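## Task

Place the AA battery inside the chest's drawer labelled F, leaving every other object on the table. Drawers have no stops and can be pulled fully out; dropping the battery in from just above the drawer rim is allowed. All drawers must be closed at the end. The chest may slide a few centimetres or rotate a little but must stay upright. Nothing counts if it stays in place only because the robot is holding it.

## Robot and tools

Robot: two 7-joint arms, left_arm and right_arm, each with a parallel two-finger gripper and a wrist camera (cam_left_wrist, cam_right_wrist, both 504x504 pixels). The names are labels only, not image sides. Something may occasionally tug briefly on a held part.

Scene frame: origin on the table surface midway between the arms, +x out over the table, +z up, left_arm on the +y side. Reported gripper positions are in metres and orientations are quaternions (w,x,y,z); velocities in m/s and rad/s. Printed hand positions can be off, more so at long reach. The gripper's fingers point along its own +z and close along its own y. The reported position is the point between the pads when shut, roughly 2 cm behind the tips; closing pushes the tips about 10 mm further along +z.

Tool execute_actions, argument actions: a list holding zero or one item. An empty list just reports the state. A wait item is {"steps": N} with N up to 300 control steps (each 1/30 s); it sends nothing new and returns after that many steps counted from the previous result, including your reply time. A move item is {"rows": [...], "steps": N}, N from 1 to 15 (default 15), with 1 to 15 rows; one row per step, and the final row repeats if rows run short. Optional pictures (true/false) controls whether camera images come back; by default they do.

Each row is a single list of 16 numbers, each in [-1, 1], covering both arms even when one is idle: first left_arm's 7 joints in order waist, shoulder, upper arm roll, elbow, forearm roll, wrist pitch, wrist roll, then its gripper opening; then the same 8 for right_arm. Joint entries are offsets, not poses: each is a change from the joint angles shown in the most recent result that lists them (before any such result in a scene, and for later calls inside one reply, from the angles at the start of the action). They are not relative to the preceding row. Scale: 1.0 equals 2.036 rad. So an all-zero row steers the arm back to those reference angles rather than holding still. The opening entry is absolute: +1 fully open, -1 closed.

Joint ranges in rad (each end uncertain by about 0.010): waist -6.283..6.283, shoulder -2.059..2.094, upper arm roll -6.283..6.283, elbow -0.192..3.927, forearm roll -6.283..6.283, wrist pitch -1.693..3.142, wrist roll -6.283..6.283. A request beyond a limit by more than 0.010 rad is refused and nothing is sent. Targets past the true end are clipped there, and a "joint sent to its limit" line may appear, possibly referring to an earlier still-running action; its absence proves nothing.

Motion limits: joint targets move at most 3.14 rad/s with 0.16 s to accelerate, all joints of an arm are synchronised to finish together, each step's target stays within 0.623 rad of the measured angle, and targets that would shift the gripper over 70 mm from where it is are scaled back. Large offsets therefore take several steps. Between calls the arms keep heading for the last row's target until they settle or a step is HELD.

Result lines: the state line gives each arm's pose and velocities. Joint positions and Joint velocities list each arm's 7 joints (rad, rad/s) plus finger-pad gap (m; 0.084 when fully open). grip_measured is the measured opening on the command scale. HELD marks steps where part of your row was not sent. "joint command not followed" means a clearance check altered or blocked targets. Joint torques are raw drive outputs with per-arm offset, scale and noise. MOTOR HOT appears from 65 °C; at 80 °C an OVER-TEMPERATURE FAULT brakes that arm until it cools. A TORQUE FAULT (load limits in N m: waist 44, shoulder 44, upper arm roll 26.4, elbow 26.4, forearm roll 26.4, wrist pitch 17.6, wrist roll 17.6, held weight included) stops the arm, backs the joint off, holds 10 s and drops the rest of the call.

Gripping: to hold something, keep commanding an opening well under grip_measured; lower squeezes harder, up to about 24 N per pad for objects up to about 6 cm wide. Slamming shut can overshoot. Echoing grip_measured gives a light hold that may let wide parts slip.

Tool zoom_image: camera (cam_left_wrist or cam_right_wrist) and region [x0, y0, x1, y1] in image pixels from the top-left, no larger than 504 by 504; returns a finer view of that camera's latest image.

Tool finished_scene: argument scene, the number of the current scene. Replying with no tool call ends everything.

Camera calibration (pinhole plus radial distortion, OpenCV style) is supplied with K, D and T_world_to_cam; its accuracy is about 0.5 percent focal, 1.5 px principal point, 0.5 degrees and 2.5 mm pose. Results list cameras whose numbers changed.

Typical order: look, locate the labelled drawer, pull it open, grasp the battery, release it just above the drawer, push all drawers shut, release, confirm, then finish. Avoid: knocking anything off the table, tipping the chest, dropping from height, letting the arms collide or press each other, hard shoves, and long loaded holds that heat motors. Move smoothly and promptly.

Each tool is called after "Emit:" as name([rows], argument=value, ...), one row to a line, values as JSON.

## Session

Emit:
execute_actions(actions=[])

Scene clock: 0.00 s of 7200.00 s.
left_arm: end_effector_position=(+0.6461, +0.4649, +0.2918) grip_measured=+1.00 end_effector_quat_wxyz=(+0.260, +0.436, +0.839, +0.196) end_effector_velocity=(+0.000, -0.000, +0.000) end_effector_angular_velocity=(+0.001, -0.001, -0.001) | right_arm: end_effector_position=(+0.3538, +0.2859, +0.2983) grip_measured=+1.00 end_effector_quat_wxyz=(+0.133, -0.534, +0.833, +0.060) end_effector_velocity=(-0.000, +0.001, +0.000) end_effector_angular_velocity=(+0.001, -0.001, +0.000)
Joint positions: left_arm=[-0.071  0.31   0.232  1.401  0.022  0.44  -2.161  0.084] | right_arm=[ 1.044  0.538 -0.263  1.941  0.162  1.13   2.901  0.084]
Joint velocities: left_arm=[-0.    -0.     0.     0.    -0.    -0.     0.001 -0.   ] | right_arm=[ 0.001 -0.     0.    -0.    -0.    -0.002  0.     0.   ]
Joint torques (N m, as the arm reports them, + toward a larger angle): no reading
Motor temperatures (°C, as the motors report them): left_arm=[28 27 32 35 30 26 31] | right_arm=[28 29 33 28 29 32 31]
camera_calibration (this result's frames):
cam_left_wrist: T_world_to_cam=[[0.608271, 0.548344, 0.573868, -0.7831], [0.494794, -0.827287, 0.266035, 0.0533666], [0.620633, 0.122125, -0.774532, -0.102884], [0, 0, 0, 1]] pos_world=[0.513785, 0.486122, 0.355512]
cam_right_wrist: T_world_to_cam=[[-0.90367, 0.426271, -0.0409122, 0.246479], [0.398561, 0.872157, 0.28371, -0.40537], [0.156619, 0.240074, -0.958037, 0.292983], [0, 0, 0, 1]] pos_world=[0.338413, 0.178142, 0.40578]

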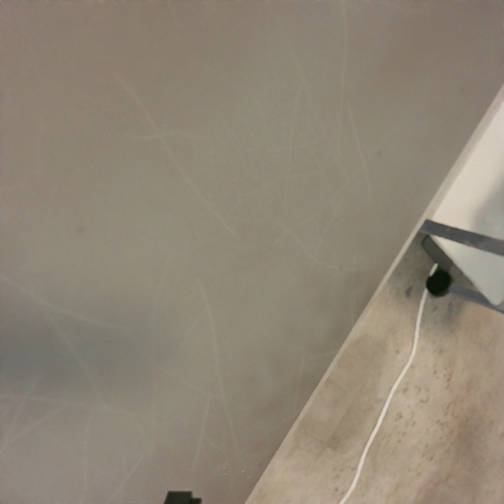

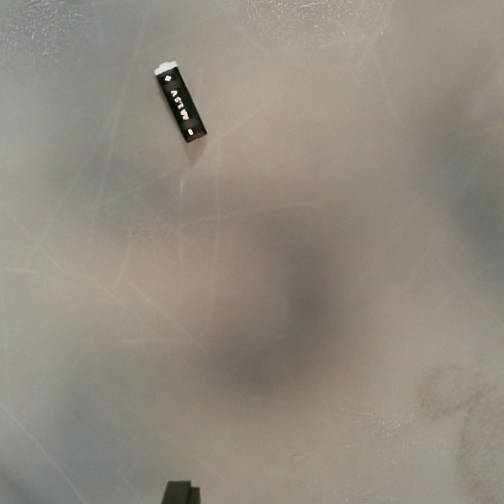

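Emit:
execute_actions([
  {"rows":[[0,-0.594,-0.114,-0.4425,-0.011,0.054,1,1,-0.147,-0.706,0.129,-0.708,-0.08,-0.162,-1,1]],"steps":15},
], pictures=false)

Emit:
execute_actions([
  {"steps":30},
])

Scene clock: 13.03 s of 7200.00 s.
left_arm: end_effector_position=(+0.5136, +0.3928, +0.3103) grip_measured=+1.00 end_effector_quat_wxyz=(+0.229, +0.644, +0.707, +0.182) end_effector_velocity=(-0.339, -0.112, +0.058) end_effector_angular_velocity=(+0.538, -0.044, -1.193) | right_arm: end_effector_position=(+0.3495, +0.1792, +0.3878) grip_measured=+1.00 end_effector_quat_wxyz=(+0.231, -0.688, +0.686, +0.043) end_effector_velocity=(-0.144, -0.284, +0.152) end_effector_angular_velocity=(-0.079, -0.712, +1.101)
Joint positions: left_arm=[-0.072 -0.127  0.105  0.968  0.009  0.5   -1.724  0.084] | right_arm=[ 0.865  0.049 -0.107  1.454  0.065  0.933  2.412  0.084]
Joint velocities: left_arm=[ 0.    -1.159 -0.227 -1.039 -0.022  0.111  1.163 -0.   ] | right_arm=[-0.295 -1.297  0.259 -1.275 -0.162 -0.326 -1.279  0.   ]
Joint torques (N m, as the arm reports them, + toward a larger angle): left_arm=[ -0.38 -18.17   0.44  20.54  -0.59  -1.83  -0.27] | right_arm=[  2.51 -17.07   0.38  14.89   0.22  -2.04  -0.46]
Motor temperatures (°C, as the motors report them): left_arm=[28 28 32 36 30 26 31] | right_arm=[28 30 33 30 29 32 31]
Steps of this call (steps 1 to 90: nothing new was sent; then 9.53 s passed at rest; steps 91 to 105: all 15 steps of this action). Readings (joint positions):
91: left_arm=[-0.071 0.310 0.232 1.401 0.022 0.440 -2.161] | right_arm=[1.044 0.538 -0.263 1.941 0.162 1.130 2.901]
92: left_arm=[-0.071 0.308 0.231 1.398 0.022 0.441 -2.158] | right_arm=[1.043 0.535 -0.261 1.938 0.161 1.128 2.897]
94: left_arm=[-0.070 0.274 0.219 1.360 0.020 0.447 -2.120] | right_arm=[1.027 0.503 -0.242 1.899 0.152 1.108 2.859]
98: left_arm=[-0.072 0.128 0.167 1.219 0.015 0.470 -1.979] | right_arm=[0.954 0.343 -0.186 1.746 0.113 1.031 2.705]
105: the state above

Scene clock: 14.03 s of 7200.00 s.
left_arm: end_effector_position=(+0.3441, +0.3608, +0.3988) grip_measured=+1.00 end_effector_quat_wxyz=(+0.062, +0.911, -0.009, +0.407) end_effector_velocity=(-0.003, -0.001, +0.002) end_effector_angular_velocity=(+0.093, -0.024, -0.084) | right_arm: end_effector_position=(+0.2067, -0.0136, +0.3448) grip_measured=+1.00 end_effector_quat_wxyz=(-0.226, +0.955, -0.016, +0.190) end_effector_velocity=(-0.006, -0.008, -0.009) end_effector_angular_velocity=(-0.090, -0.115, +0.203)
Joint positions: left_arm=[-0.071 -0.897  0.001  0.501 -0.001  0.55  -0.139  0.084] | right_arm=[ 0.746 -0.893 -0.001  0.507 -0.001  0.8    0.89   0.084]
Joint velocities: left_arm=[-0.    -0.015 -0.003 -0.006 -0.    -0.     0.124  0.   ] | right_arm=[-0.005 -0.052  0.005 -0.052 -0.003 -0.007 -0.247  0.   ]
Joint torques (N m, as the arm reports them, + toward a larger angle): left_arm=[-0.68 -0.92  0.6  19.88 -0.69 -1.84 -0.39] | right_arm=[ 0.9  -0.01  0.21 16.26  0.12 -2.2  -0.04]
Motor temperatures (°C, as the motors report them): left_arm=[28 28 32 36 30 26 31] | right_arm=[28 30 33 30 29 32 31]
Steps of this call (steps 1 to 30: the robot went on to your last target). Readings (joint positions):
1: left_arm=[-0.072 -0.166 0.097 0.934 0.009 0.504 -1.684] | right_arm=[0.855 0.006 -0.099 1.411 0.060 0.922 2.369]
2: left_arm=[-0.072 -0.207 0.090 0.902 0.008 0.508 -1.643] | right_arm=[0.847 -0.037 -0.091 1.368 0.055 0.913 2.326]
4: left_arm=[-0.072 -0.291 0.077 0.843 0.007 0.514 -1.559] | right_arm=[0.831 -0.123 -0.077 1.282 0.046 0.896 2.240]
8: left_arm=[-0.072 -0.462 0.055 0.745 0.005 0.524 -1.382] | right_arm=[0.808 -0.295 -0.055 1.111 0.033 0.869 2.069]
30: the state above
camera_calibration (this result's frames):
cam_left_wrist: T_world_to_cam=[[-0.0802418, -0.988165, 0.130733, 0.364289], [-0.665464, -0.0445382, -0.7451, 0.608233], [0.742105, -0.146786, -0.654014, 0.187237], [0, 0, 0, 1]] pos_world=[0.295039, 0.414551, 0.528025]
cam_right_wrist: T_world_to_cam=[[0.0508538, -0.89686, -0.439382, 0.1652], [-0.927292, 0.120973, -0.354252, 0.385117], [0.370868, 0.425451, -0.825499, 0.345042], [0, 0, 0, 1]] pos_world=[0.22075, -0.045226, 0.493846]

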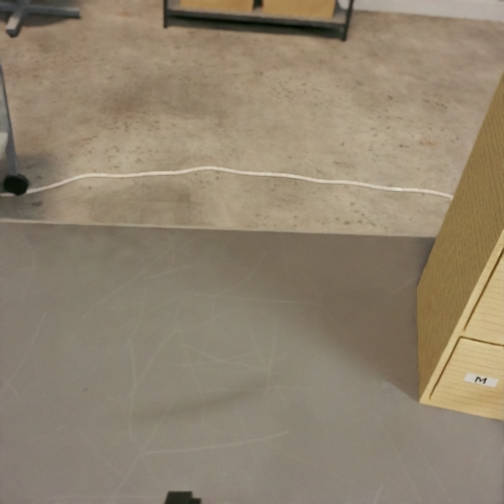

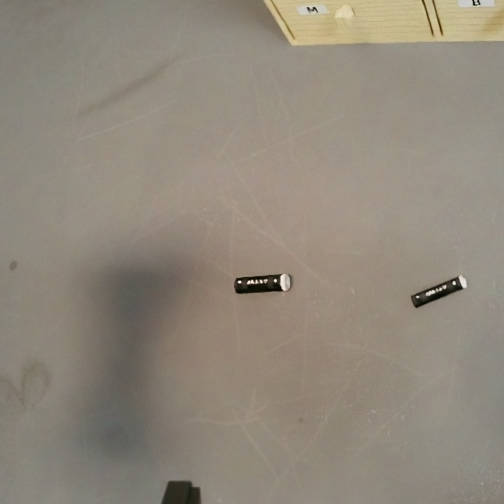

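Emit:
zoom_image(camera="cam_right_wrist", region=[220, 250, 490, 320])

Emit:
execute_actions([
  {"rows":[[-0.2,0,0,0,0,-0.04,0.068,1,-0.2,0,0,0,0,-0.15,-0.437,1]],"steps":15},
], pictures=false)

Emit:
execute_actions([
  {"steps":18},
])

Region (220, 250, 490, 320) of cam_right_wrist's 504x504 image, scaled by 1.867, with more detail than that image has; it fills the top 131 rows of this view, and the rest is white.

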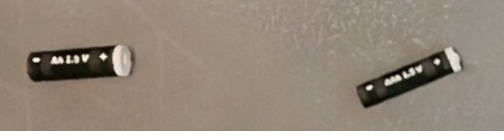

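Scene clock: 18.17 s of 7200.00 s.
left_arm: end_effector_position=(+0.3001, +0.2183, +0.4171) grip_measured=+1.00 end_effector_quat_wxyz=(+0.120, +0.865, -0.233, +0.429) end_effector_velocity=(-0.060, -0.114, +0.016) end_effector_angular_velocity=(+0.028, -0.096, -0.390) | right_arm: end_effector_position=(+0.3127, -0.0895, +0.4007) grip_measured=+1.00 end_effector_quat_wxyz=(-0.143, +0.898, +0.152, +0.387) end_effector_velocity=(+0.186, -0.209, +0.127) end_effector_angular_velocity=(-0.853, -1.081, +0.438)
Joint positions: left_arm=[-0.447 -0.897 -0.001  0.501 -0.001  0.475 -0.01   0.084] | right_arm=[ 0.41  -0.894 -0.001  0.506 -0.001  0.55   0.185  0.084]
Joint velocities: left_arm=[-0.335  0.002  0.014 -0.    -0.001 -0.07   0.106 -0.   ] | right_arm=[-0.686  0.009 -0.011  0.015  0.002 -0.508 -1.714  0.   ]
Joint torques (N m, as the arm reports them, + toward a larger angle): left_arm=[ 2.53 -1.61  1.91 19.69 -0.69 -1.79 -0.78] | right_arm=[ 3.31 -1.34  0.75 16.23 -0.08 -2.12  0.61]
Motor temperatures (°C, as the motors report them): left_arm=[28 27 32 37 30 26 31] | right_arm=[28 30 33 30 29 32 31]
Steps of this call (steps 1 to 30: the robot went on to your last target; steps 31 to 100: nothing new was sent; then 0.30 s passed at rest; steps 101 to 115: all 15 steps of this action). Readings (joint positions):
101: left_arm=[-0.072 -0.899 0.000 0.500 -0.001 0.550 -0.126] | right_arm=[0.745 -0.900 -0.000 0.500 -0.001 0.800 0.865]
102: left_arm=[-0.074 -0.899 0.001 0.500 -0.001 0.549 -0.125] | right_arm=[0.743 -0.900 0.000 0.500 -0.001 0.798 0.861]
104: left_arm=[-0.109 -0.899 0.003 0.500 -0.001 0.542 -0.113] | right_arm=[0.720 -0.899 0.001 0.500 -0.001 0.780 0.823]
108: left_arm=[-0.252 -0.898 -0.000 0.500 -0.001 0.514 -0.070] | right_arm=[0.600 -0.897 -0.001 0.503 -0.001 0.692 0.630]
115: the state above

Scene clock: 18.77 s of 7200.00 s.
left_arm: end_effector_position=(+0.2945, +0.2079, +0.4185) grip_measured=+1.00 end_effector_quat_wxyz=(+0.126, +0.858, -0.250, +0.430) end_effector_velocity=(-0.000, -0.001, +0.000) end_effector_angular_velocity=(-0.000, -0.000, -0.002) | right_arm: end_effector_position=(+0.3310, -0.1118, +0.4139) grip_measured=+1.00 end_effector_quat_wxyz=(-0.097, +0.877, +0.200, +0.426) end_effector_velocity=(+0.001, -0.002, +0.000) end_effector_angular_velocity=(-0.002, -0.002, -0.001)
Joint positions: left_arm=[-0.478 -0.897  0.001  0.501 -0.001  0.469 -0.     0.084] | right_arm=[ 0.339 -0.893 -0.     0.507 -0.001  0.495  0.001  0.084]
Joint velocities: left_arm=[-0.002  0.     0.     0.    -0.    -0.     0.     0.   ] | right_arm=[-0.004 -0.001 -0.001  0.    -0.    -0.    -0.004  0.   ]
Joint torques (N m, as the arm reports them, + toward a larger angle): left_arm=[-0.81 -1.48  0.9  20.06 -0.67 -1.69 -0.64] | right_arm=[ 0.98 -1.16  0.2  16.31  0.27 -2.35 -0.18]
Motor temperatures (°C, as the motors report them): left_arm=[28 27 32 37 30 26 31] | right_arm=[28 30 33 30 29 32 31]
Steps of this call (steps 1 to 18: the robot went on to your last target). Readings (joint positions):
1: left_arm=[-0.456 -0.897 -0.001 0.501 -0.001 0.473 -0.007] | right_arm=[0.390 -0.894 -0.001 0.506 -0.001 0.534 0.133]
2: left_arm=[-0.463 -0.897 0.000 0.501 -0.001 0.472 -0.005] | right_arm=[0.374 -0.894 -0.002 0.506 -0.001 0.523 0.094]
4: left_arm=[-0.470 -0.897 0.001 0.501 -0.001 0.470 -0.003] | right_arm=[0.356 -0.893 -0.001 0.507 -0.001 0.509 0.047]
8: left_arm=[-0.476 -0.897 0.001 0.501 -0.001 0.469 -0.001] | right_arm=[0.344 -0.893 -0.000 0.506 -0.001 0.499 0.012]
18: the state above
camera_calibration (this result's frames):
cam_left_wrist: T_world_to_cam=[[-0.549396, -0.835147, 0.0263445, 0.356668], [-0.507523, 0.308492, -0.804521, 0.488108], [0.663766, -0.455371, -0.59334, 0.276376], [0, 0, 0, 1]] pos_world=[0.260229, 0.273146, 0.547281]
cam_right_wrist: T_world_to_cam=[[0.431389, -0.902159, -0.00356499, -0.205703], [-0.558143, -0.263781, -0.7867, 0.550503], [0.708788, 0.341363, -0.617326, 0.19027], [0, 0, 0, 1]] pos_world=[0.261136, -0.105315, 0.549805]

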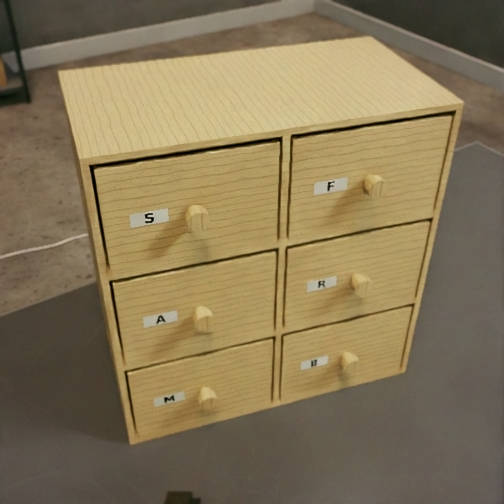

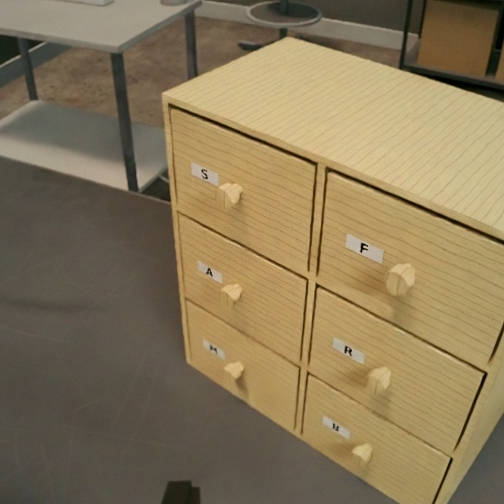

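Emit:
execute_actions([
  {"rows":[[0.0067,0.5611,0,0.339,0,0.2343,0.5007,0.3,0,0,0,0,0,0,0,1]],"steps":15},
], pictures=false)

Emit:
execute_actions([
  {"steps":32},
])

Scene clock: 53.77 s of 7200.00 s.
left_arm: end_effector_position=(+0.3738, +0.1628, +0.3520) grip_measured=+0.29 end_effector_quat_wxyz=(-0.001, +0.821, -0.516, +0.243) end_effector_velocity=(+0.112, -0.065, -0.347) end_effector_angular_velocity=(+0.861, +0.567, -0.797) | right_arm: end_effector_position=(+0.3310, -0.1118, +0.4139) grip_measured=+1.00 end_effector_quat_wxyz=(-0.097, +0.877, +0.200, +0.426) end_effector_velocity=(+0.001, -0.001, +0.000) end_effector_angular_velocity=(+0.000, -0.000, -0.003)
Joint positions: left_arm=[-0.469 -0.323  0.001  0.958 -0.001  0.79   0.565  0.056] | right_arm=[ 0.339 -0.893 -0.     0.507 -0.001  0.495  0.001  0.084]
Joint velocities: left_arm=[ 0.009  1.083 -0.     0.456 -0.     0.311  0.913  0.   ] | right_arm=[-0.003  0.     0.     0.     0.    -0.     0.    -0.   ]
Joint torques (N m, as the arm reports them, + toward a larger angle): left_arm=[ -1.02 -12.47   0.64  19.24  -0.93  -1.6   -0.7 ] | right_arm=[ 1.12 -0.86  0.04 16.38  0.12 -2.23 -0.18]
Motor temperatures (°C, as the motors report them): left_arm=[28 27 32 38 30 26 31] | right_arm=[28 29 33 31 29 32 31]
Steps of this call (steps 1 to 15: the robot went on to your last target; steps 16 to 90: nothing new was sent; then 31.50 s passed at rest; steps 91 to 105: all 15 steps of this action). Readings (joint positions):
91: left_arm=[-0.479 -0.897 0.001 0.501 -0.001 0.469 0.000] | right_arm=[0.338 -0.893 -0.001 0.507 -0.001 0.495 0.000]
92: left_arm=[-0.479 -0.894 0.001 0.504 -0.001 0.472 0.004] | right_arm=[0.338 -0.893 -0.001 0.507 -0.001 0.495 0.000]
94: left_arm=[-0.478 -0.858 0.000 0.540 -0.001 0.501 0.042] | right_arm=[0.339 -0.893 -0.001 0.507 -0.001 0.495 0.000]
98: left_arm=[-0.473 -0.643 0.001 0.756 -0.001 0.653 0.255] | right_arm=[0.339 -0.893 -0.000 0.507 -0.001 0.495 0.001]
105: the state above

Scene clock: 54.83 s of 7200.00 s.
left_arm: end_effector_position=(+0.3993, +0.1496, +0.1498) grip_measured=+0.29 end_effector_quat_wxyz=(+0.000, +0.707, -0.707, +0.000) end_effector_velocity=(-0.000, +0.000, -0.003) end_effector_angular_velocity=(+0.002, +0.003, -0.002) | right_arm: end_effector_position=(+0.3310, -0.1118, +0.4139) grip_measured=+1.00 end_effector_quat_wxyz=(-0.097, +0.877, +0.200, +0.426) end_effector_velocity=(-0.000, +0.000, -0.000) end_effector_angular_velocity=(+0.001, +0.001, -0.000)
Joint positions: left_arm=[-0.465  0.245  0.001  1.191 -0.001  0.945  1.019  0.056] | right_arm=[ 0.339 -0.893 -0.     0.507 -0.001  0.495  0.001  0.084]
Joint velocities: left_arm=[-0.     0.006  0.     0.001  0.    -0.001  0.002  0.   ] | right_arm=[ 0.001 -0.     0.    -0.    -0.     0.001  0.002  0.   ]
Joint torques (N m, as the arm reports them, + toward a larger angle): left_arm=[ -0.65 -22.2    0.41  17.94  -0.78  -1.03  -0.64] | right_arm=[ 1.1  -1.03  0.07 16.36  0.14 -2.33 -0.21]
Motor temperatures (°C, as the motors report them): left_arm=[28 27 32 38 30 26 31] | right_arm=[28 29 33 31 29 32 31]
Steps of this call (steps 1 to 32: the robot went on to your last target). Readings (joint positions):
1: left_arm=[-0.469 -0.288 0.001 0.972 -0.001 0.800 0.594] | right_arm=[0.339 -0.893 -0.000 0.507 -0.001 0.495 0.001]
2: left_arm=[-0.469 -0.253 0.001 0.986 -0.001 0.809 0.622] | right_arm=[0.339 -0.893 -0.000 0.507 -0.001 0.495 0.001]
4: left_arm=[-0.468 -0.183 0.001 1.014 -0.001 0.828 0.678] | right_arm=[0.339 -0.893 -0.000 0.507 -0.001 0.495 0.001]
8: left_arm=[-0.467 -0.046 0.001 1.071 -0.001 0.866 0.787] | right_arm=[0.339 -0.893 -0.000 0.507 -0.001 0.495 0.001]
32: the state above
camera_calibration (this result's frames):
cam_left_wrist: T_world_to_cam=[[-0.99959, -0.0102576, 0.0267255, 0.428938], [-0.0104418, 0.999923, -0.006765, -0.0783409], [-0.026654, -0.00704129, -0.99962, 0.290244], [0, 0, 0, 1]] pos_world=[0.43568, 0.0847784, 0.27814]
cam_right_wrist: T_world_to_cam=[[0.431389, -0.902159, -0.00356506, -0.205703], [-0.558143, -0.263781, -0.7867, 0.550503], [0.708788, 0.341363, -0.617326, 0.19027], [0, 0, 0, 1]] pos_world=[0.261136, -0.105316, 0.549805]

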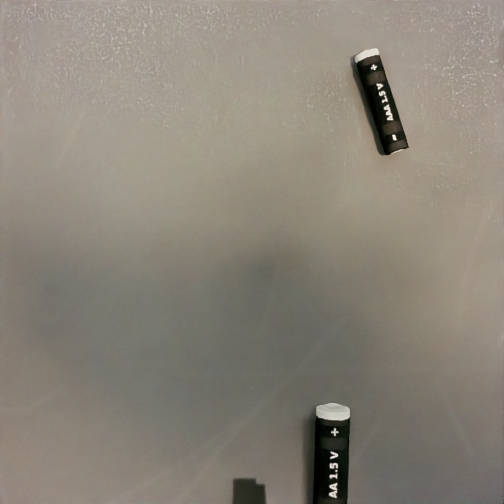

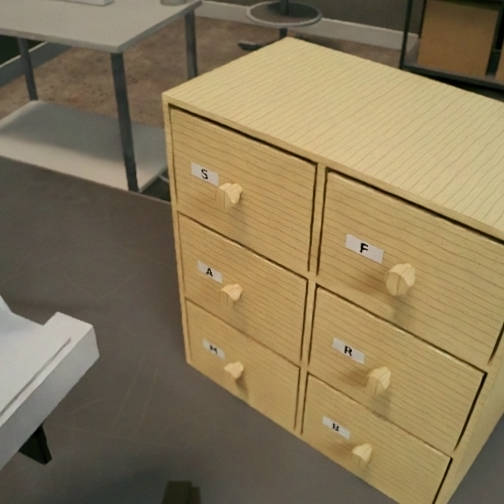

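Emit:
execute_actions([
  {"rows":[[0.0149,0.0915,0,-0.0781,0,-0.1691,0.0148,0.3,0,0,0,0,0,0,0,1]],"steps":15},
], pictures=false)

Emit:
execute_actions([
  {"steps":12},
], pictures=false)

Emit:
execute_actions([
  {"rows":[[0,0,0,0,0,0,0,0.1,0,0,0,0,0,0,0,1],[0,0,0,0,0,0,0,-0.1,0,0,0,0,0,0,0,1],[0,0,0,0,0,0,0,-0.25,0,0,0,0,0,0,0,1],[0,0,0,0,0,0,0,-0.4,0,0,0,0,0,0,0,1],[0,0,0,0,0,0,0,-0.5,0,0,0,0,0,0,0,1],[0,0,0,0,0,0,0,-0.58,0,0,0,0,0,0,0,1],[0,0,0,0,0,0,0,-0.65,0,0,0,0,0,0,0,1],[0,0,0,0,0,0,0,-0.71,0,0,0,0,0,0,0,1],[0,0,0,0,0,0,0,-0.77,0,0,0,0,0,0,0,1],[0,0,0,0,0,0,0,-0.84,0,0,0,0,0,0,0,1],[0,0,0,0,0,0,0,-0.92,0,0,0,0,0,0,0,1]],"steps":15},
])

Scene clock: 67.93 s of 7200.00 s.
left_arm: end_effector_position=(+0.3917, +0.1718, +0.0259) grip_measured=+0.29 end_effector_quat_wxyz=(+0.001, +0.707, -0.707, -0.003) end_effector_velocity=(+0.010, -0.001, -0.044) end_effector_angular_velocity=(-0.044, -0.071, -0.008) | right_arm: end_effector_position=(+0.3310, -0.1118, +0.4139) grip_measured=+1.00 end_effector_quat_wxyz=(-0.097, +0.877, +0.200, +0.426) end_effector_velocity=(+0.000, -0.000, +0.000) end_effector_angular_velocity=(+0.000, -0.001, -0.000)
Joint positions: left_arm=[-0.436  0.422  0.001  1.038 -0.001  0.623  1.047  0.056] | right_arm=[ 0.339 -0.893 -0.     0.507 -0.001  0.495  0.001  0.084]
Joint velocities: left_arm=[ 0.015  0.084 -0.006 -0.053 -0.    -0.22   0.018  0.   ] | right_arm=[-0.001 -0.    -0.     0.     0.    -0.001 -0.001 -0.   ]
Joint torques (N m, as the arm reports them, + toward a larger angle): left_arm=[ -0.91 -26.59  -0.08  17.23  -0.74  -1.01  -0.72] | right_arm=[ 0.9  -1.17  0.   16.53  0.24 -2.35 -0.14]
Motor temperatures (°C, as the motors report them): left_arm=[28 28 32 38 30 26 31] | right_arm=[28 29 33 31 29 32 31]
Steps of this call (steps 1 to 15: the robot went on to your last target; steps 16 to 90: nothing new was sent; then 9.60 s passed at rest; steps 91 to 105: all 15 steps of this action). Readings (joint positions):
91: left_arm=[-0.465 0.245 0.001 1.191 -0.001 0.945 1.019] | right_arm=[0.339 -0.893 -0.000 0.507 -0.001 0.495 0.001]
92: left_arm=[-0.464 0.247 0.001 1.190 -0.001 0.942 1.019] | right_arm=[0.339 -0.893 -0.000 0.507 -0.001 0.495 0.001]
94: left_arm=[-0.462 0.262 -0.000 1.178 -0.001 0.904 1.023] | right_arm=[0.339 -0.893 -0.000 0.507 -0.001 0.495 0.001]
98: left_arm=[-0.450 0.338 0.001 1.110 -0.001 0.777 1.034] | right_arm=[0.339 -0.893 -0.000 0.507 -0.001 0.495 0.001]
105: the state above

Scene clock: 68.33 s of 7200.00 s.
left_arm: end_effector_position=(+0.3924, +0.1718, +0.0217) grip_measured=+0.29 end_effector_quat_wxyz=(-0.000, +0.707, -0.707, +0.000) end_effector_velocity=(-0.002, +0.001, -0.004) end_effector_angular_velocity=(+0.003, +0.006, -0.000) | right_arm: end_effector_position=(+0.3310, -0.1118, +0.4139) grip_measured=+1.00 end_effector_quat_wxyz=(-0.097, +0.877, +0.200, +0.426) end_effector_velocity=(-0.000, +0.000, -0.000) end_effector_angular_velocity=(-0.001, +0.000, +0.001)
Joint positions: left_arm=[-0.434  0.43   0.001  1.033 -0.001  0.602  1.049  0.056] | right_arm=[ 0.339 -0.893 -0.     0.507 -0.001  0.495  0.001  0.084]
Joint velocities: left_arm=[ 0.001  0.005 -0.    -0.004 -0.    -0.003  0.001 -0.   ] | right_arm=[ 0.001  0.     0.     0.    -0.     0.    -0.    -0.   ]
Joint torques (N m, as the arm reports them, + toward a larger angle): left_arm=[ -0.89 -23.03   0.28  15.22  -0.8   -0.93  -0.71] | right_arm=[ 1.   -1.32  0.07 16.47  0.11 -2.29 -0.18]
Motor temperatures (°C, as the motors report them): left_arm=[28 28 32 38 30 26 31] | right_arm=[28 29 33 31 29 32 31]
Steps of this call (steps 1 to 12: the robot went on to your last target). Readings (joint positions):
1: left_arm=[-0.435 0.424 0.001 1.037 -0.001 0.616 1.048] | right_arm=[0.339 -0.893 -0.000 0.507 -0.001 0.495 0.001]
2: left_arm=[-0.435 0.426 0.001 1.037 -0.001 0.612 1.048] | right_arm=[0.339 -0.893 -0.000 0.507 -0.001 0.495 0.001]
4: left_arm=[-0.435 0.427 0.000 1.036 -0.001 0.606 1.049] | right_arm=[0.339 -0.893 -0.000 0.507 -0.001 0.495 0.001]
8: left_arm=[-0.435 0.429 0.001 1.034 -0.001 0.603 1.049] | right_arm=[0.339 -0.893 -0.000 0.507 -0.001 0.495 0.001]
12: the state above

Scene clock: 68.83 s of 7200.00 s.
left_arm: end_effector_position=(+0.3937, +0.1706, +0.0235) grip_measured=-0.69 end_effector_quat_wxyz=(-0.001, +0.707, -0.707, +0.003) end_effector_velocity=(-0.001, +0.000, -0.001) end_effector_angular_velocity=(+0.001, +0.003, +0.001) | right_arm: end_effector_position=(+0.3310, -0.1118, +0.4139) grip_measured=+1.00 end_effector_quat_wxyz=(-0.097, +0.877, +0.200, +0.426) end_effector_velocity=(+0.000, -0.000, +0.000) end_effector_angular_velocity=(+0.002, -0.001, -0.002)
Joint positions: left_arm=[-0.435  0.428  0.     1.035 -0.001  0.601  1.049  0.014] | right_arm=[ 0.339 -0.893 -0.     0.507 -0.001  0.495  0.001  0.084]
Joint velocities: left_arm=[ 0.     0.002 -0.001 -0.001 -0.     0.    -0.001  0.   ] | right_arm=[-0.     0.    -0.    -0.    -0.    -0.002  0.002  0.   ]
Joint torques (N m, as the arm reports them, + toward a larger angle): left_arm=[ -0.05 -14.26   1.16   8.6   -0.66  -0.2   -0.66] | right_arm=[ 0.92 -1.25  0.01 16.45  0.19 -2.27 -0.25]
Motor temperatures (°C, as the motors report them): left_arm=[28 28 32 38 30 26 31] | right_arm=[28 29 33 31 29 32 31]
Steps of this call (steps 1 to 15: all 15 steps of this action). Readings (joint positions):
1: left_arm=[-0.434 0.430 0.001 1.032 -0.001 0.601 1.049] | right_arm=[0.339 -0.893 -0.000 0.507 -0.001 0.495 0.001]
2: left_arm=[-0.434 0.430 0.001 1.033 -0.001 0.601 1.049] | right_arm=[0.339 -0.893 -0.000 0.507 -0.001 0.495 0.001]
4: left_arm=[-0.434 0.429 0.001 1.035 -0.001 0.601 1.049] | right_arm=[0.339 -0.893 -0.000 0.507 -0.001 0.495 0.001]
8: left_arm=[-0.435 0.428 0.000 1.035 -0.001 0.601 1.049] | right_arm=[0.339 -0.893 -0.000 0.507 -0.001 0.495 0.001]
15: the state above
camera_calibration (this result's frames):
cam_left_wrist: T_world_to_cam=[[-0.999697, -0.00974876, 0.0226239, 0.427003], [-0.00995758, 0.999909, -0.00913558, -0.10035], [-0.0225327, -0.00935809, -0.999702, 0.162836], [0, 0, 0, 1]] pos_world=[0.429543, 0.106028, 0.152211]
cam_right_wrist: T_world_to_cam=[[0.431389, -0.902159, -0.00356512, -0.205703], [-0.558143, -0.263781, -0.7867, 0.550503], [0.708788, 0.341363, -0.617326, 0.19027], [0, 0, 0, 1]] pos_world=[0.261136, -0.105316, 0.549805]

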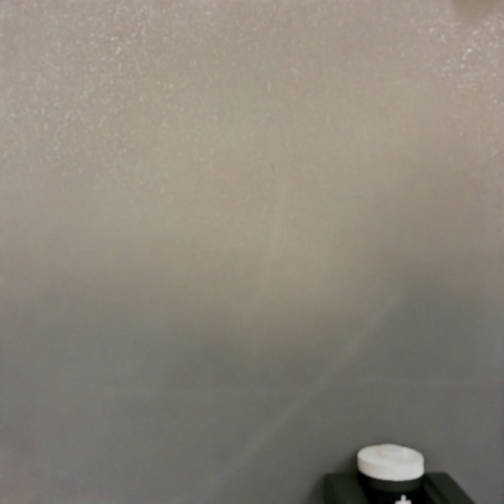

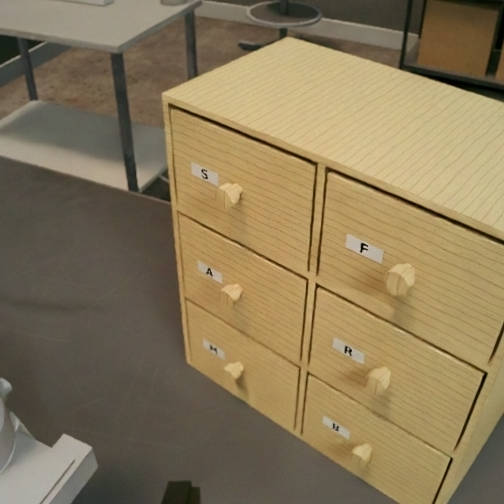

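Emit:
execute_actions([
  {"rows":[[0,-0.01,0,0,0,0.01,0,-0.92,0,0,0,0,0.05,-0.1,-0.02,0.4],[0,-0.02,0,0,0,0.02,0,-0.92,0,0,0,0,0.1,-0.2,-0.04,0.4],[0.1154,-0.2593,0,0.2284,0,0.196,0,-0.92,0,0,0,0,0.2456,-0.4887,-0.1,0.4]],"steps":15},
], pictures=false)

Emit:
execute_actions([
  {"steps":25},
], pictures=false)

Scene clock: 90.93 s of 7200.00 s.
left_arm: end_effector_position=(+0.4614, +0.1823, +0.1491) grip_measured=-0.69 end_effector_quat_wxyz=(-0.025, +0.731, -0.677, +0.078) end_effector_velocity=(+0.163, +0.038, +0.374) end_effector_angular_velocity=(-0.224, -0.463, +0.187) | right_arm: end_effector_position=(+0.3551, -0.1384, +0.5639) grip_measured=+0.39 end_effector_quat_wxyz=(-0.206, +0.727, +0.078, +0.650) end_effector_velocity=(-0.010, -0.209, +0.352) end_effector_angular_velocity=(+0.867, -1.182, -0.594)
Joint positions: left_arm=[-0.36   0.264  0.004  1.167 -0.     0.738  1.049  0.014] | right_arm=[ 0.339 -0.893 -0.001  0.507  0.342 -0.107 -0.139  0.061]
Joint velocities: left_arm=[ 0.189 -0.427 -0.002  0.393 -0.001  0.305  0.001 -0.   ] | right_arm=[ 0.001 -0.001  0.     0.001  0.615 -1.538 -0.251  0.   ]
Joint torques (N m, as the arm reports them, + toward a larger angle): left_arm=[ -0.52 -22.13   0.3   17.9   -0.9   -1.67  -0.6 ] | right_arm=[ 0.94 -0.64  0.32 15.67 -0.55 -2.14 -0.29]
Motor temperatures (°C, as the motors report them): left_arm=[28 27 32 36 30 26 31] | right_arm=[28 29 33 31 29 32 31]
Steps of this call (steps 1 to 15: the robot went on to your last target; steps 16 to 90: nothing new was sent; then 18.60 s passed at rest; steps 91 to 105: all 15 steps of this action). Readings (joint positions):
91: left_arm=[-0.434 0.429 0.001 1.034 -0.001 0.602 1.049] | right_arm=[0.339 -0.893 -0.000 0.507 -0.001 0.495 0.001]
92: left_arm=[-0.434 0.428 0.001 1.034 -0.001 0.603 1.049] | right_arm=[0.339 -0.893 -0.000 0.506 0.001 0.492 -0.000]
94: left_arm=[-0.432 0.417 0.002 1.029 -0.000 0.621 1.049] | right_arm=[0.339 -0.892 -0.000 0.505 0.020 0.454 -0.008]
98: left_arm=[-0.405 0.364 0.004 1.075 -0.000 0.665 1.049] | right_arm=[0.339 -0.893 -0.000 0.507 0.160 0.256 -0.064]
105: the state above

Scene clock: 91.77 s of 7200.00 s.
left_arm: end_effector_position=(+0.5039, +0.2555, +0.4683) grip_measured=-0.69 end_effector_quat_wxyz=(-0.104, +0.750, -0.597, +0.265) end_effector_velocity=(-0.034, +0.081, +0.271) end_effector_angular_velocity=(-0.113, -0.367, +0.117) | right_arm: end_effector_position=(+0.3385, -0.2077, +0.6400) grip_measured=+0.39 end_effector_quat_wxyz=(-0.204, +0.606, -0.030, +0.769) end_effector_velocity=(-0.000, -0.001, +0.001) end_effector_angular_velocity=(+0.004, -0.003, -0.001)
Joint positions: left_arm=[-0.209 -0.079  0.001  1.482 -0.001  0.983  1.049  0.014] | right_arm=[ 0.339 -0.893 -0.     0.506  0.499 -0.499 -0.203  0.061]
Joint velocities: left_arm=[ 0.108 -0.273  0.009  0.268  0.001  0.156 -0.001 -0.   ] | right_arm=[ 0.001  0.001  0.     0.     0.001 -0.005  0.001 -0.   ]
Joint torques (N m, as the arm reports them, + toward a larger angle): left_arm=[-1.79 -9.62 -0.38 14.13 -0.97 -1.24 -0.59] | right_arm=[ 1.1  -0.18  0.74 15.36 -1.52 -1.39 -0.16]
Motor temperatures (°C, as the motors report them): left_arm=[28 27 32 36 30 26 31] | right_arm=[28 29 33 31 29 32 31]
Steps of this call (steps 1 to 25: the robot went on to your last target). Readings (joint positions):
1: left_arm=[-0.354 0.250 0.004 1.180 -0.000 0.748 1.049] | right_arm=[0.339 -0.893 -0.001 0.507 0.362 -0.159 -0.147]
2: left_arm=[-0.347 0.236 0.004 1.193 -0.000 0.758 1.049] | right_arm=[0.339 -0.893 -0.001 0.507 0.383 -0.210 -0.155]
4: left_arm=[-0.335 0.208 0.003 1.218 -0.000 0.779 1.049] | right_arm=[0.339 -0.893 -0.001 0.507 0.424 -0.312 -0.172]
8: left_arm=[-0.310 0.151 0.003 1.270 -0.000 0.819 1.049] | right_arm=[0.339 -0.893 -0.001 0.507 0.479 -0.449 -0.195]
25: the state above

Emit:
execute_actions([
  {"rows":[[0.0044,-0.0103,0,0.0088,0,0.0083,0,-0.92,0.2021,0.755,0,0.2897,0.3093,-0.4259,-0.0987,0.3]],"steps":15},
], pictures=false)

Emit:
execute_actions([
  {"steps":42},
])

Scene clock: 100.57 s of 7200.00 s.
left_arm: end_effector_position=(+0.4999, +0.2620, +0.4866) grip_measured=-0.69 end_effector_quat_wxyz=(-0.109, +0.750, -0.592, +0.274) end_effector_velocity=(+0.000, -0.000, -0.000) end_effector_angular_velocity=(-0.001, -0.000, +0.001) | right_arm: end_effector_position=(+0.4232, -0.1523, +0.6334) grip_measured=+0.29 end_effector_quat_wxyz=(-0.193, +0.559, -0.191, +0.783) end_effector_velocity=(+0.167, +0.162, -0.275) end_effector_angular_velocity=(-0.212, +0.365, -0.399)
Joint positions: left_arm=[-0.2   -0.1    0.001  1.5   -0.001  1.     1.049  0.014] | right_arm=[ 0.629 -0.286  0.001  0.921  0.942 -1.052 -0.344  0.056]
Joint velocities: left_arm=[ 0.     0.001  0.    -0.    -0.    -0.001 -0.001 -0.   ] | right_arm=[ 0.22   1.019 -0.009  0.333  0.353 -0.597 -0.112 -0.   ]
Joint torques (N m, as the arm reports them, + toward a larger angle): left_arm=[ -0.8  -16.33   0.51  19.16  -0.8   -1.83  -0.51] | right_arm=[  1.2  -10.81   0.53  13.14  -2.73  -0.79  -0.06]
Motor temperatures (°C, as the motors report them): left_arm=[28 27 32 37 30 26 31] | right_arm=[28 29 33 31 29 32 31]
Steps of this call (steps 1 to 30: the robot went on to your last target; steps 31 to 100: nothing new was sent; then 4.97 s passed at rest; steps 101 to 115: all 15 steps of this action). Readings (joint positions):
101: left_arm=[-0.200 -0.100 0.000 1.500 -0.001 1.000 1.049] | right_arm=[0.339 -0.893 -0.000 0.507 0.500 -0.500 -0.203]
102: left_arm=[-0.200 -0.100 0.000 1.500 -0.001 1.000 1.049] | right_arm=[0.341 -0.890 -0.001 0.509 0.503 -0.503 -0.204]
104: left_arm=[-0.200 -0.100 0.001 1.500 -0.001 1.000 1.049] | right_arm=[0.365 -0.855 -0.001 0.543 0.541 -0.542 -0.217]
108: left_arm=[-0.200 -0.100 0.001 1.500 -0.001 1.000 1.049] | right_arm=[0.504 -0.631 -0.002 0.749 0.752 -0.767 -0.284]
115: the state above

Scene clock: 101.97 s of 7200.00 s.
left_arm: end_effector_position=(+0.4999, +0.2620, +0.4866) grip_measured=-0.69 end_effector_quat_wxyz=(-0.109, +0.750, -0.592, +0.274) end_effector_velocity=(+0.001, +0.000, -0.001) end_effector_angular_velocity=(-0.000, +0.001, +0.002) | right_arm: end_effector_position=(+0.4942, -0.0396, +0.2667) grip_measured=+0.29 end_effector_quat_wxyz=(+0.078, +0.702, -0.081, +0.703) end_effector_velocity=(-0.001, +0.001, -0.008) end_effector_angular_velocity=(-0.013, +0.009, +0.001)
Joint positions: left_arm=[-0.2   -0.1    0.001  1.5   -0.001  1.     1.049  0.014] | right_arm=[ 0.75   0.642 -0.001  1.096  1.129 -1.366 -0.404  0.056]
Joint velocities: left_arm=[-0.     0.002  0.001  0.001 -0.     0.    -0.001 -0.   ] | right_arm=[ 0.002  0.014  0.001 -0.001  0.001 -0.002 -0.002  0.   ]
Joint torques (N m, as the arm reports them, + toward a larger angle): left_arm=[ -0.76 -16.2    0.52  19.38  -0.66  -1.7   -0.66] | right_arm=[  0.98 -21.99  -1.22  10.23  -1.08  -1.77  -0.22]
Motor temperatures (°C, as the motors report them): left_arm=[28 27 32 37 30 26 31] | right_arm=[28 29 33 31 29 32 31]
Steps of this call (steps 1 to 42: the robot went on to your last target). Readings (joint positions):
1: left_arm=[-0.200 -0.100 0.001 1.500 -0.001 1.000 1.049] | right_arm=[0.636 -0.252 0.000 0.932 0.953 -1.071 -0.348]
2: left_arm=[-0.200 -0.100 0.001 1.500 -0.001 1.000 1.049] | right_arm=[0.643 -0.219 0.000 0.941 0.963 -1.088 -0.351]
4: left_arm=[-0.200 -0.100 0.001 1.500 -0.001 1.000 1.049] | right_arm=[0.654 -0.155 0.000 0.958 0.981 -1.119 -0.357]
8: left_arm=[-0.200 -0.100 0.001 1.500 -0.001 1.000 1.049] | right_arm=[0.673 -0.032 0.000 0.985 1.010 -1.167 -0.366]
42: the state above
camera_calibration (this result's frames):
cam_left_wrist: T_world_to_cam=[[-0.840654, -0.280625, -0.463196, 0.751441], [-0.154006, 0.94384, -0.292315, 0.0380116], [0.519214, -0.174401, -0.836661, 0.322078], [0, 0, 0, 1]] pos_world=[0.470328, 0.231167, 0.628646]
cam_right_wrist: T_world_to_cam=[[-0.2246, -0.974414, -0.00846237, 0.111118], [0.00475936, 0.0075872, -0.99996, 0.334322], [0.974439, -0.224632, 0.0029335, -0.35999], [0, 0, 0, 1]] pos_world=[0.374154, 0.0248729, 0.336305]

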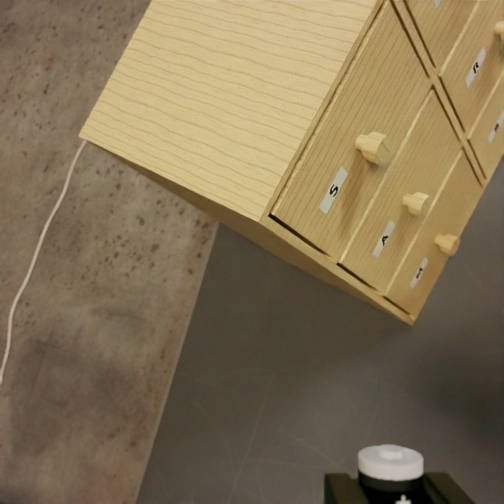

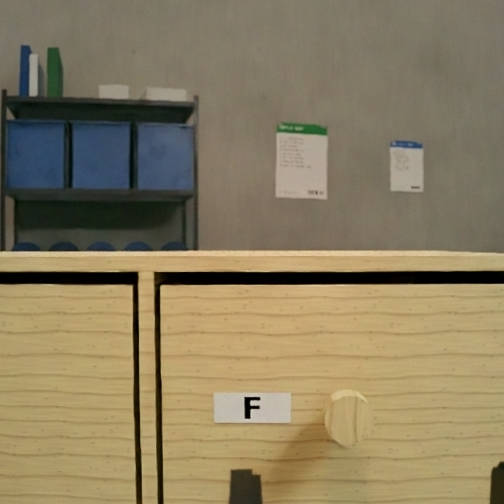

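Emit:
zoom_image(camera="cam_right_wrist", region=[200, 240, 504, 504])

Region (200, 240, 504, 504) of cam_right_wrist's 504x504 image, scaled by 1.658, with more detail than that image has; it fills the top 438 rows of this view, and the rest is white.

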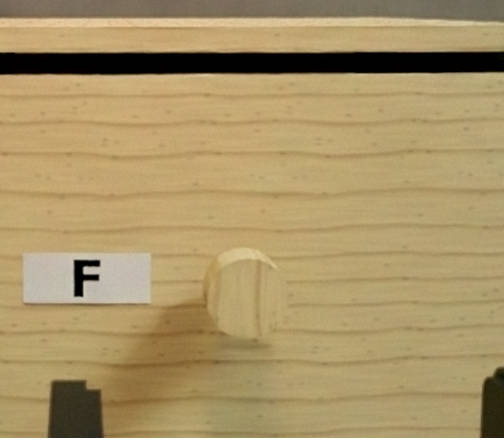

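Emit:
execute_actions([
  {"rows":[[0,0,0,0,0,0,0,-0.92,-0.0416,0.01,0,0.039,-0.0329,0.031,-0.0193,0.2]],"steps":15},
])

Emit:
zoom_image(camera="cam_right_wrist", region=[200, 240, 504, 504])

Scene clock: 123.17 s of 7200.00 s.
left_arm: end_effector_position=(+0.4999, +0.2620, +0.4866) grip_measured=-0.69 end_effector_quat_wxyz=(-0.109, +0.750, -0.592, +0.274) end_effector_velocity=(-0.000, -0.000, +0.001) end_effector_angular_velocity=(-0.001, -0.001, +0.000) | right_arm: end_effector_position=(+0.5341, -0.0525, +0.2740) grip_measured=+0.19 end_effector_quat_wxyz=(+0.079, +0.703, -0.079, +0.703) end_effector_velocity=(+0.007, -0.004, +0.003) end_effector_angular_velocity=(-0.001, -0.003, -0.004)
Joint positions: left_arm=[-0.2   -0.1    0.001  1.5   -0.001  1.     1.049  0.014] | right_arm=[ 0.667  0.662  0.     1.174  1.063 -1.304 -0.443  0.052]
Joint velocities: left_arm=[-0.    -0.001 -0.001  0.002 -0.     0.001 -0.001  0.   ] | right_arm=[-0.012  0.001 -0.004  0.012 -0.009  0.009 -0.006 -0.   ]
Joint torques (N m, as the arm reports them, + toward a larger angle): left_arm=[ -0.66 -16.33   0.54  19.48  -0.81  -1.74  -0.61] | right_arm=[  0.41 -22.65  -1.16  10.8   -1.26  -1.77  -0.29]
Motor temperatures (°C, as the motors report them): left_arm=[28 28 32 37 30 26 31] | right_arm=[28 30 33 30 29 32 31]
Steps of this call (steps 1 to 30: the robot went on to your last target; steps 31 to 100: nothing new was sent; then 17.37 s passed at rest; steps 101 to 115: all 15 steps of this action). Readings (joint positions):
101: left_arm=[-0.200 -0.100 0.001 1.500 -0.001 1.000 1.049] | right_arm=[0.750 0.644 -0.000 1.096 1.129 -1.366 -0.404]
102: left_arm=[-0.200 -0.100 0.001 1.500 -0.001 1.000 1.049] | right_arm=[0.748 0.645 0.000 1.099 1.126 -1.364 -0.406]
104: left_arm=[-0.200 -0.100 0.001 1.500 -0.001 1.000 1.049] | right_arm=[0.722 0.651 0.004 1.124 1.104 -1.343 -0.419]
108: left_arm=[-0.200 -0.100 0.001 1.500 -0.001 1.000 1.049] | right_arm=[0.675 0.659 -0.005 1.165 1.072 -1.313 -0.437]
115: the state above
camera_calibration (this result's frames):
cam_left_wrist: T_world_to_cam=[[-0.840654, -0.280625, -0.463196, 0.751441], [-0.154006, 0.94384, -0.292315, 0.0380118], [0.519214, -0.174401, -0.836661, 0.322078], [0, 0, 0, 1]] pos_world=[0.470328, 0.231167, 0.628646]
cam_right_wrist: T_world_to_cam=[[-0.222975, -0.974814, -0.0044548, 0.105608], [0.0024474, 0.00401004, -0.999989, 0.342561], [0.974821, -0.222983, 0.00149162, -0.401488], [0, 0, 0, 1]] pos_world=[0.414089, 0.0120495, 0.343627]

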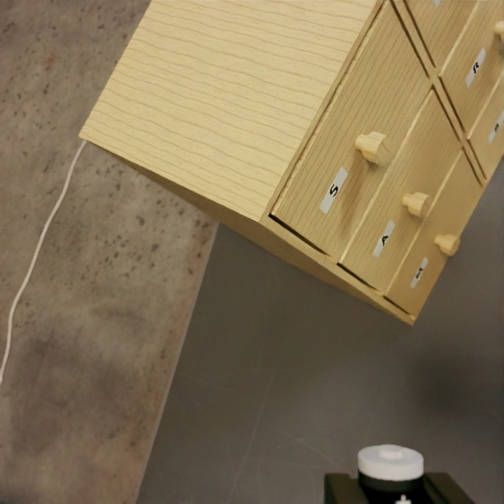

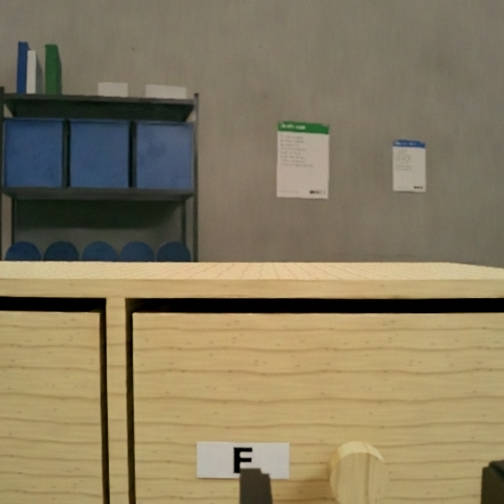

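Region (200, 240, 504, 504) of cam_right_wrist's 504x504 image, scaled by 1.658, with more detail than that image has; it fills the top 438 rows of this view, and the rest is white.

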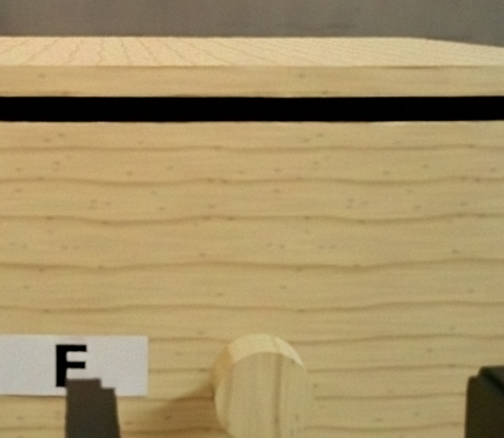

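Emit:
execute_actions([
  {"rows":[[0,0,0,0,0,0,0,-0.92,-0.0065,0.0051,0,0.0103,-0.0045,0.0054,-0.0029,0.2],[0,0,0,0,0,0,0,-0.92,-0.0109,0.0085,0,0.0172,-0.0075,0.0091,-0.0049,0.2],[0,0,0,0,0,0,0,-0.92,-0.0152,0.0119,0,0.024,-0.0105,0.0127,-0.0068,0.2],[0,0,0,0,0,0,0,-0.92,-0.0195,0.0153,0,0.0309,-0.0135,0.0163,-0.0087,0.2],[0,0,0,0,0,0,0,-0.92,-0.0239,0.0187,0,0.0378,-0.0165,0.02,-0.0107,0.2],[0,0,0,0,0,0,0,-0.92,-0.0282,0.0221,0,0.0447,-0.0195,0.0236,-0.0126,0.2],[0,0,0,0,0,0,0,-0.92,-0.0326,0.0255,0,0.0515,-0.0225,0.0272,-0.0146,0.2],[0,0,0,0,0,0,0,-0.92,-0.0369,0.0289,0,0.0584,-0.0255,0.0309,-0.0165,0.2],[0,0,0,0,0,0,0,-0.92,-0.0404,0.0316,0,0.0639,-0.0279,0.0338,-0.018,0.2],[0,0,0,0,0,0,0,-0.92,-0.0434,0.034,0,0.0687,-0.03,0.0363,-0.0194,0.2]],"steps":15},
], pictures=false)

Emit:
execute_actions([
  {"steps":8},
], pictures=false)

Emit:
execute_actions([
  {"rows":[[0,0,0,0,0,0,0,-0.92,0,0,0,0,0,0,0,0.05],[0,0,0,0,0,0,0,-0.92,0,0,0,0,0,0,0,-0.1],[0,0,0,0,0,0,0,-0.92,0,0,0,0,0,0,0,-0.22],[0,0,0,0,0,0,0,-0.92,0,0,0,0,0,0,0,-0.33],[0,0,0,0,0,0,0,-0.92,0,0,0,0,0,0,0,-0.42],[0,0,0,0,0,0,0,-0.92,0,0,0,0,0,0,0,-0.5],[0,0,0,0,0,0,0,-0.92,0,0,0,0,0,0,0,-0.56],[0,0,0,0,0,0,0,-0.92,0,0,0,0,0,0,0,-0.62],[0,0,0,0,0,0,0,-0.92,0,0,0,0,0,0,0,-0.68],[0,0,0,0,0,0,0,-0.92,0,0,0,0,0,0,0,-0.75],[0,0,0,0,0,0,0,-0.92,0,0,0,0,0,0,0,-0.82],[0,0,0,0,0,0,0,-0.92,0,0,0,0,0,0,0,-0.9]],"steps":15},
])

Scene clock: 144.17 s of 7200.00 s.
left_arm: end_effector_position=(+0.4999, +0.2620, +0.4866) grip_measured=-0.69 end_effector_quat_wxyz=(-0.109, +0.750, -0.592, +0.274) end_effector_velocity=(+0.000, +0.000, +0.001) end_effector_angular_velocity=(-0.000, -0.002, +0.001) | right_arm: end_effector_position=(+0.5812, -0.0661, +0.2742) grip_measured=+0.19 end_effector_quat_wxyz=(+0.081, +0.702, -0.081, +0.703) end_effector_velocity=(+0.031, -0.003, -0.000) end_effector_angular_velocity=(+0.001, +0.003, +0.013)
Joint positions: left_arm=[-0.2   -0.1    0.001  1.5   -0.001  1.     1.049  0.014] | right_arm=[ 0.584  0.727 -0.001  1.305  1.006 -1.235 -0.479  0.052]
Joint velocities: left_arm=[ 0.    -0.     0.001  0.     0.    -0.001 -0.     0.   ] | right_arm=[-0.055  0.046  0.011  0.095 -0.043  0.052 -0.029  0.   ]
Joint torques (N m, as the arm reports them, + toward a larger angle): left_arm=[ -0.8  -16.2    0.69  19.16  -0.74  -1.6   -0.73] | right_arm=[  2.51 -24.78  -0.94  10.68  -1.36  -1.91  -0.34]
Motor temperatures (°C, as the motors report them): left_arm=[28 28 32 38 30 26 31] | right_arm=[28 30 33 30 29 32 31]
Steps of this call (steps 1 to 15: the robot went on to your last target; steps 16 to 90: nothing new was sent; then 17.50 s passed at rest; steps 91 to 105: all 15 steps of this action). Readings (joint positions):
91: left_arm=[-0.200 -0.100 0.001 1.500 -0.001 1.000 1.049] | right_arm=[0.665 0.662 -0.001 1.176 1.062 -1.303 -0.443]
92: left_arm=[-0.200 -0.100 0.001 1.500 -0.001 1.000 1.049] | right_arm=[0.664 0.663 -0.000 1.178 1.061 -1.302 -0.444]
94: left_arm=[-0.200 -0.100 0.001 1.500 -0.001 1.000 1.049] | right_arm=[0.657 0.670 0.001 1.192 1.055 -1.295 -0.448]
98: left_arm=[-0.200 -0.100 0.001 1.500 -0.001 1.000 1.049] | right_arm=[0.627 0.693 -0.000 1.238 1.035 -1.271 -0.460]
105: the state above

Scene clock: 144.43 s of 7200.00 s.
left_arm: end_effector_position=(+0.4999, +0.2620, +0.4866) grip_measured=-0.69 end_effector_quat_wxyz=(-0.109, +0.750, -0.592, +0.274) end_effector_velocity=(+0.000, -0.000, -0.000) end_effector_angular_velocity=(+0.000, -0.001, -0.001) | right_arm: end_effector_position=(+0.5836, -0.0655, +0.2741) grip_measured=+0.19 end_effector_quat_wxyz=(+0.080, +0.702, -0.080, +0.703) end_effector_velocity=(+0.000, +0.003, +0.000) end_effector_angular_velocity=(+0.002, -0.001, +0.005)
Joint positions: left_arm=[-0.2   -0.1    0.001  1.5   -0.001  1.     1.049  0.014] | right_arm=[ 0.58   0.731  0.001  1.313  1.002 -1.231 -0.482  0.052]
Joint velocities: left_arm=[-0.     0.001  0.     0.    -0.    -0.001  0.002 -0.   ] | right_arm=[ 0.     0.003  0.003  0.006 -0.003  0.001  0.     0.   ]
Joint torques (N m, as the arm reports them, + toward a larger angle): left_arm=[ -0.79 -16.17   0.59  19.34  -0.76  -1.8   -0.67] | right_arm=[  0.43 -24.25  -1.78  11.77  -1.63  -1.51  -0.29]
Motor temperatures (°C, as the motors report them): left_arm=[28 28 32 38 30 26 31] | right_arm=[28 30 33 30 29 32 31]
Steps of this call (steps 1 to 8: the robot went on to your last target). Readings (joint positions):
1: left_arm=[-0.200 -0.100 0.001 1.500 -0.001 1.000 1.049] | right_arm=[0.582 0.728 -0.001 1.307 1.005 -1.234 -0.480]
2: left_arm=[-0.200 -0.100 0.001 1.500 -0.001 1.000 1.049] | right_arm=[0.582 0.729 -0.000 1.309 1.004 -1.233 -0.481]
4: left_arm=[-0.200 -0.100 0.001 1.500 -0.001 1.000 1.049] | right_arm=[0.581 0.730 0.001 1.311 1.003 -1.232 -0.481]
8: the state above

Scene clock: 144.93 s of 7200.00 s.
left_arm: end_effector_position=(+0.4999, +0.2620, +0.4866) grip_measured=-0.69 end_effector_quat_wxyz=(-0.109, +0.750, -0.592, +0.274) end_effector_velocity=(-0.000, -0.000, +0.001) end_effector_angular_velocity=(-0.002, -0.000, +0.001) | right_arm: end_effector_position=(+0.5835, -0.0655, +0.2741) grip_measured=-0.63 end_effector_quat_wxyz=(+0.080, +0.702, -0.080, +0.703) end_effector_velocity=(+0.000, -0.000, +0.000) end_effector_angular_velocity=(+0.001, +0.000, -0.001)
Joint positions: left_arm=[-0.2   -0.1    0.001  1.5   -0.001  1.     1.049  0.014] | right_arm=[ 0.58   0.731  0.001  1.313  1.002 -1.231 -0.482  0.016]
Joint velocities: left_arm=[-0.    -0.    -0.     0.001 -0.001  0.001 -0.001 -0.   ] | right_arm=[-0.001 -0.    -0.001  0.001  0.     0.001 -0.     0.   ]
Joint torques (N m, as the arm reports them, + toward a larger angle): left_arm=[ -0.95 -16.27   0.52  19.33  -0.86  -1.87  -0.63] | right_arm=[  0.28 -24.06  -2.    12.72  -2.54  -0.89  -0.2 ]
Motor temperatures (°C, as the motors report them): left_arm=[28 28 32 38 30 26 31] | right_arm=[28 30 33 30 29 32 31]
Steps of this call (steps 1 to 15: all 15 steps of this action). Readings (joint positions):
1: left_arm=[-0.200 -0.100 0.001 1.500 -0.001 1.000 1.049] | right_arm=[0.580 0.731 0.001 1.313 1.002 -1.231 -0.482]
2: left_arm=[-0.200 -0.100 0.001 1.500 -0.001 1.000 1.049] | right_arm=[0.580 0.731 0.001 1.313 1.002 -1.232 -0.482]
4: left_arm=[-0.200 -0.100 0.001 1.500 -0.001 1.000 1.049] | right_arm=[0.580 0.731 0.001 1.312 1.003 -1.232 -0.482]
8: left_arm=[-0.200 -0.100 0.001 1.500 -0.001 1.000 1.049] | right_arm=[0.580 0.731 0.001 1.313 1.002 -1.231 -0.482]
15: the state above
camera_calibration (this result's frames):
cam_left_wrist: T_world_to_cam=[[-0.840654, -0.280625, -0.463196, 0.751441], [-0.154006, 0.94384, -0.292315, 0.0380117], [0.519214, -0.174401, -0.836661, 0.322078], [0, 0, 0, 1]] pos_world=[0.470328, 0.231167, 0.628646]
cam_right_wrist: T_world_to_cam=[[-0.225442, -0.974246, -0.00462962, 0.105434], [0.00269527, 0.00412826, -0.999988, 0.342483], [0.974253, -0.225452, 0.00169517, -0.452487], [0, 0, 0, 1]] pos_world=[0.463683, -0.000709132, 0.343734]

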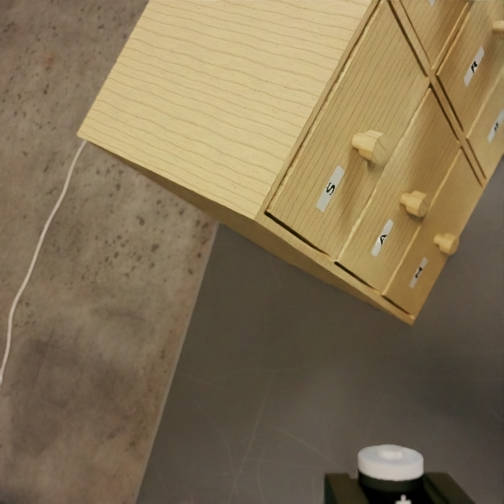

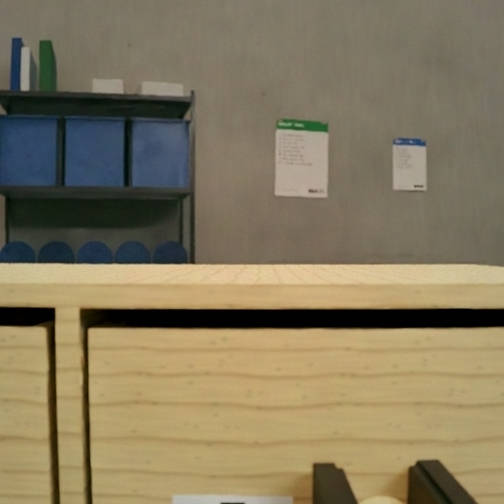

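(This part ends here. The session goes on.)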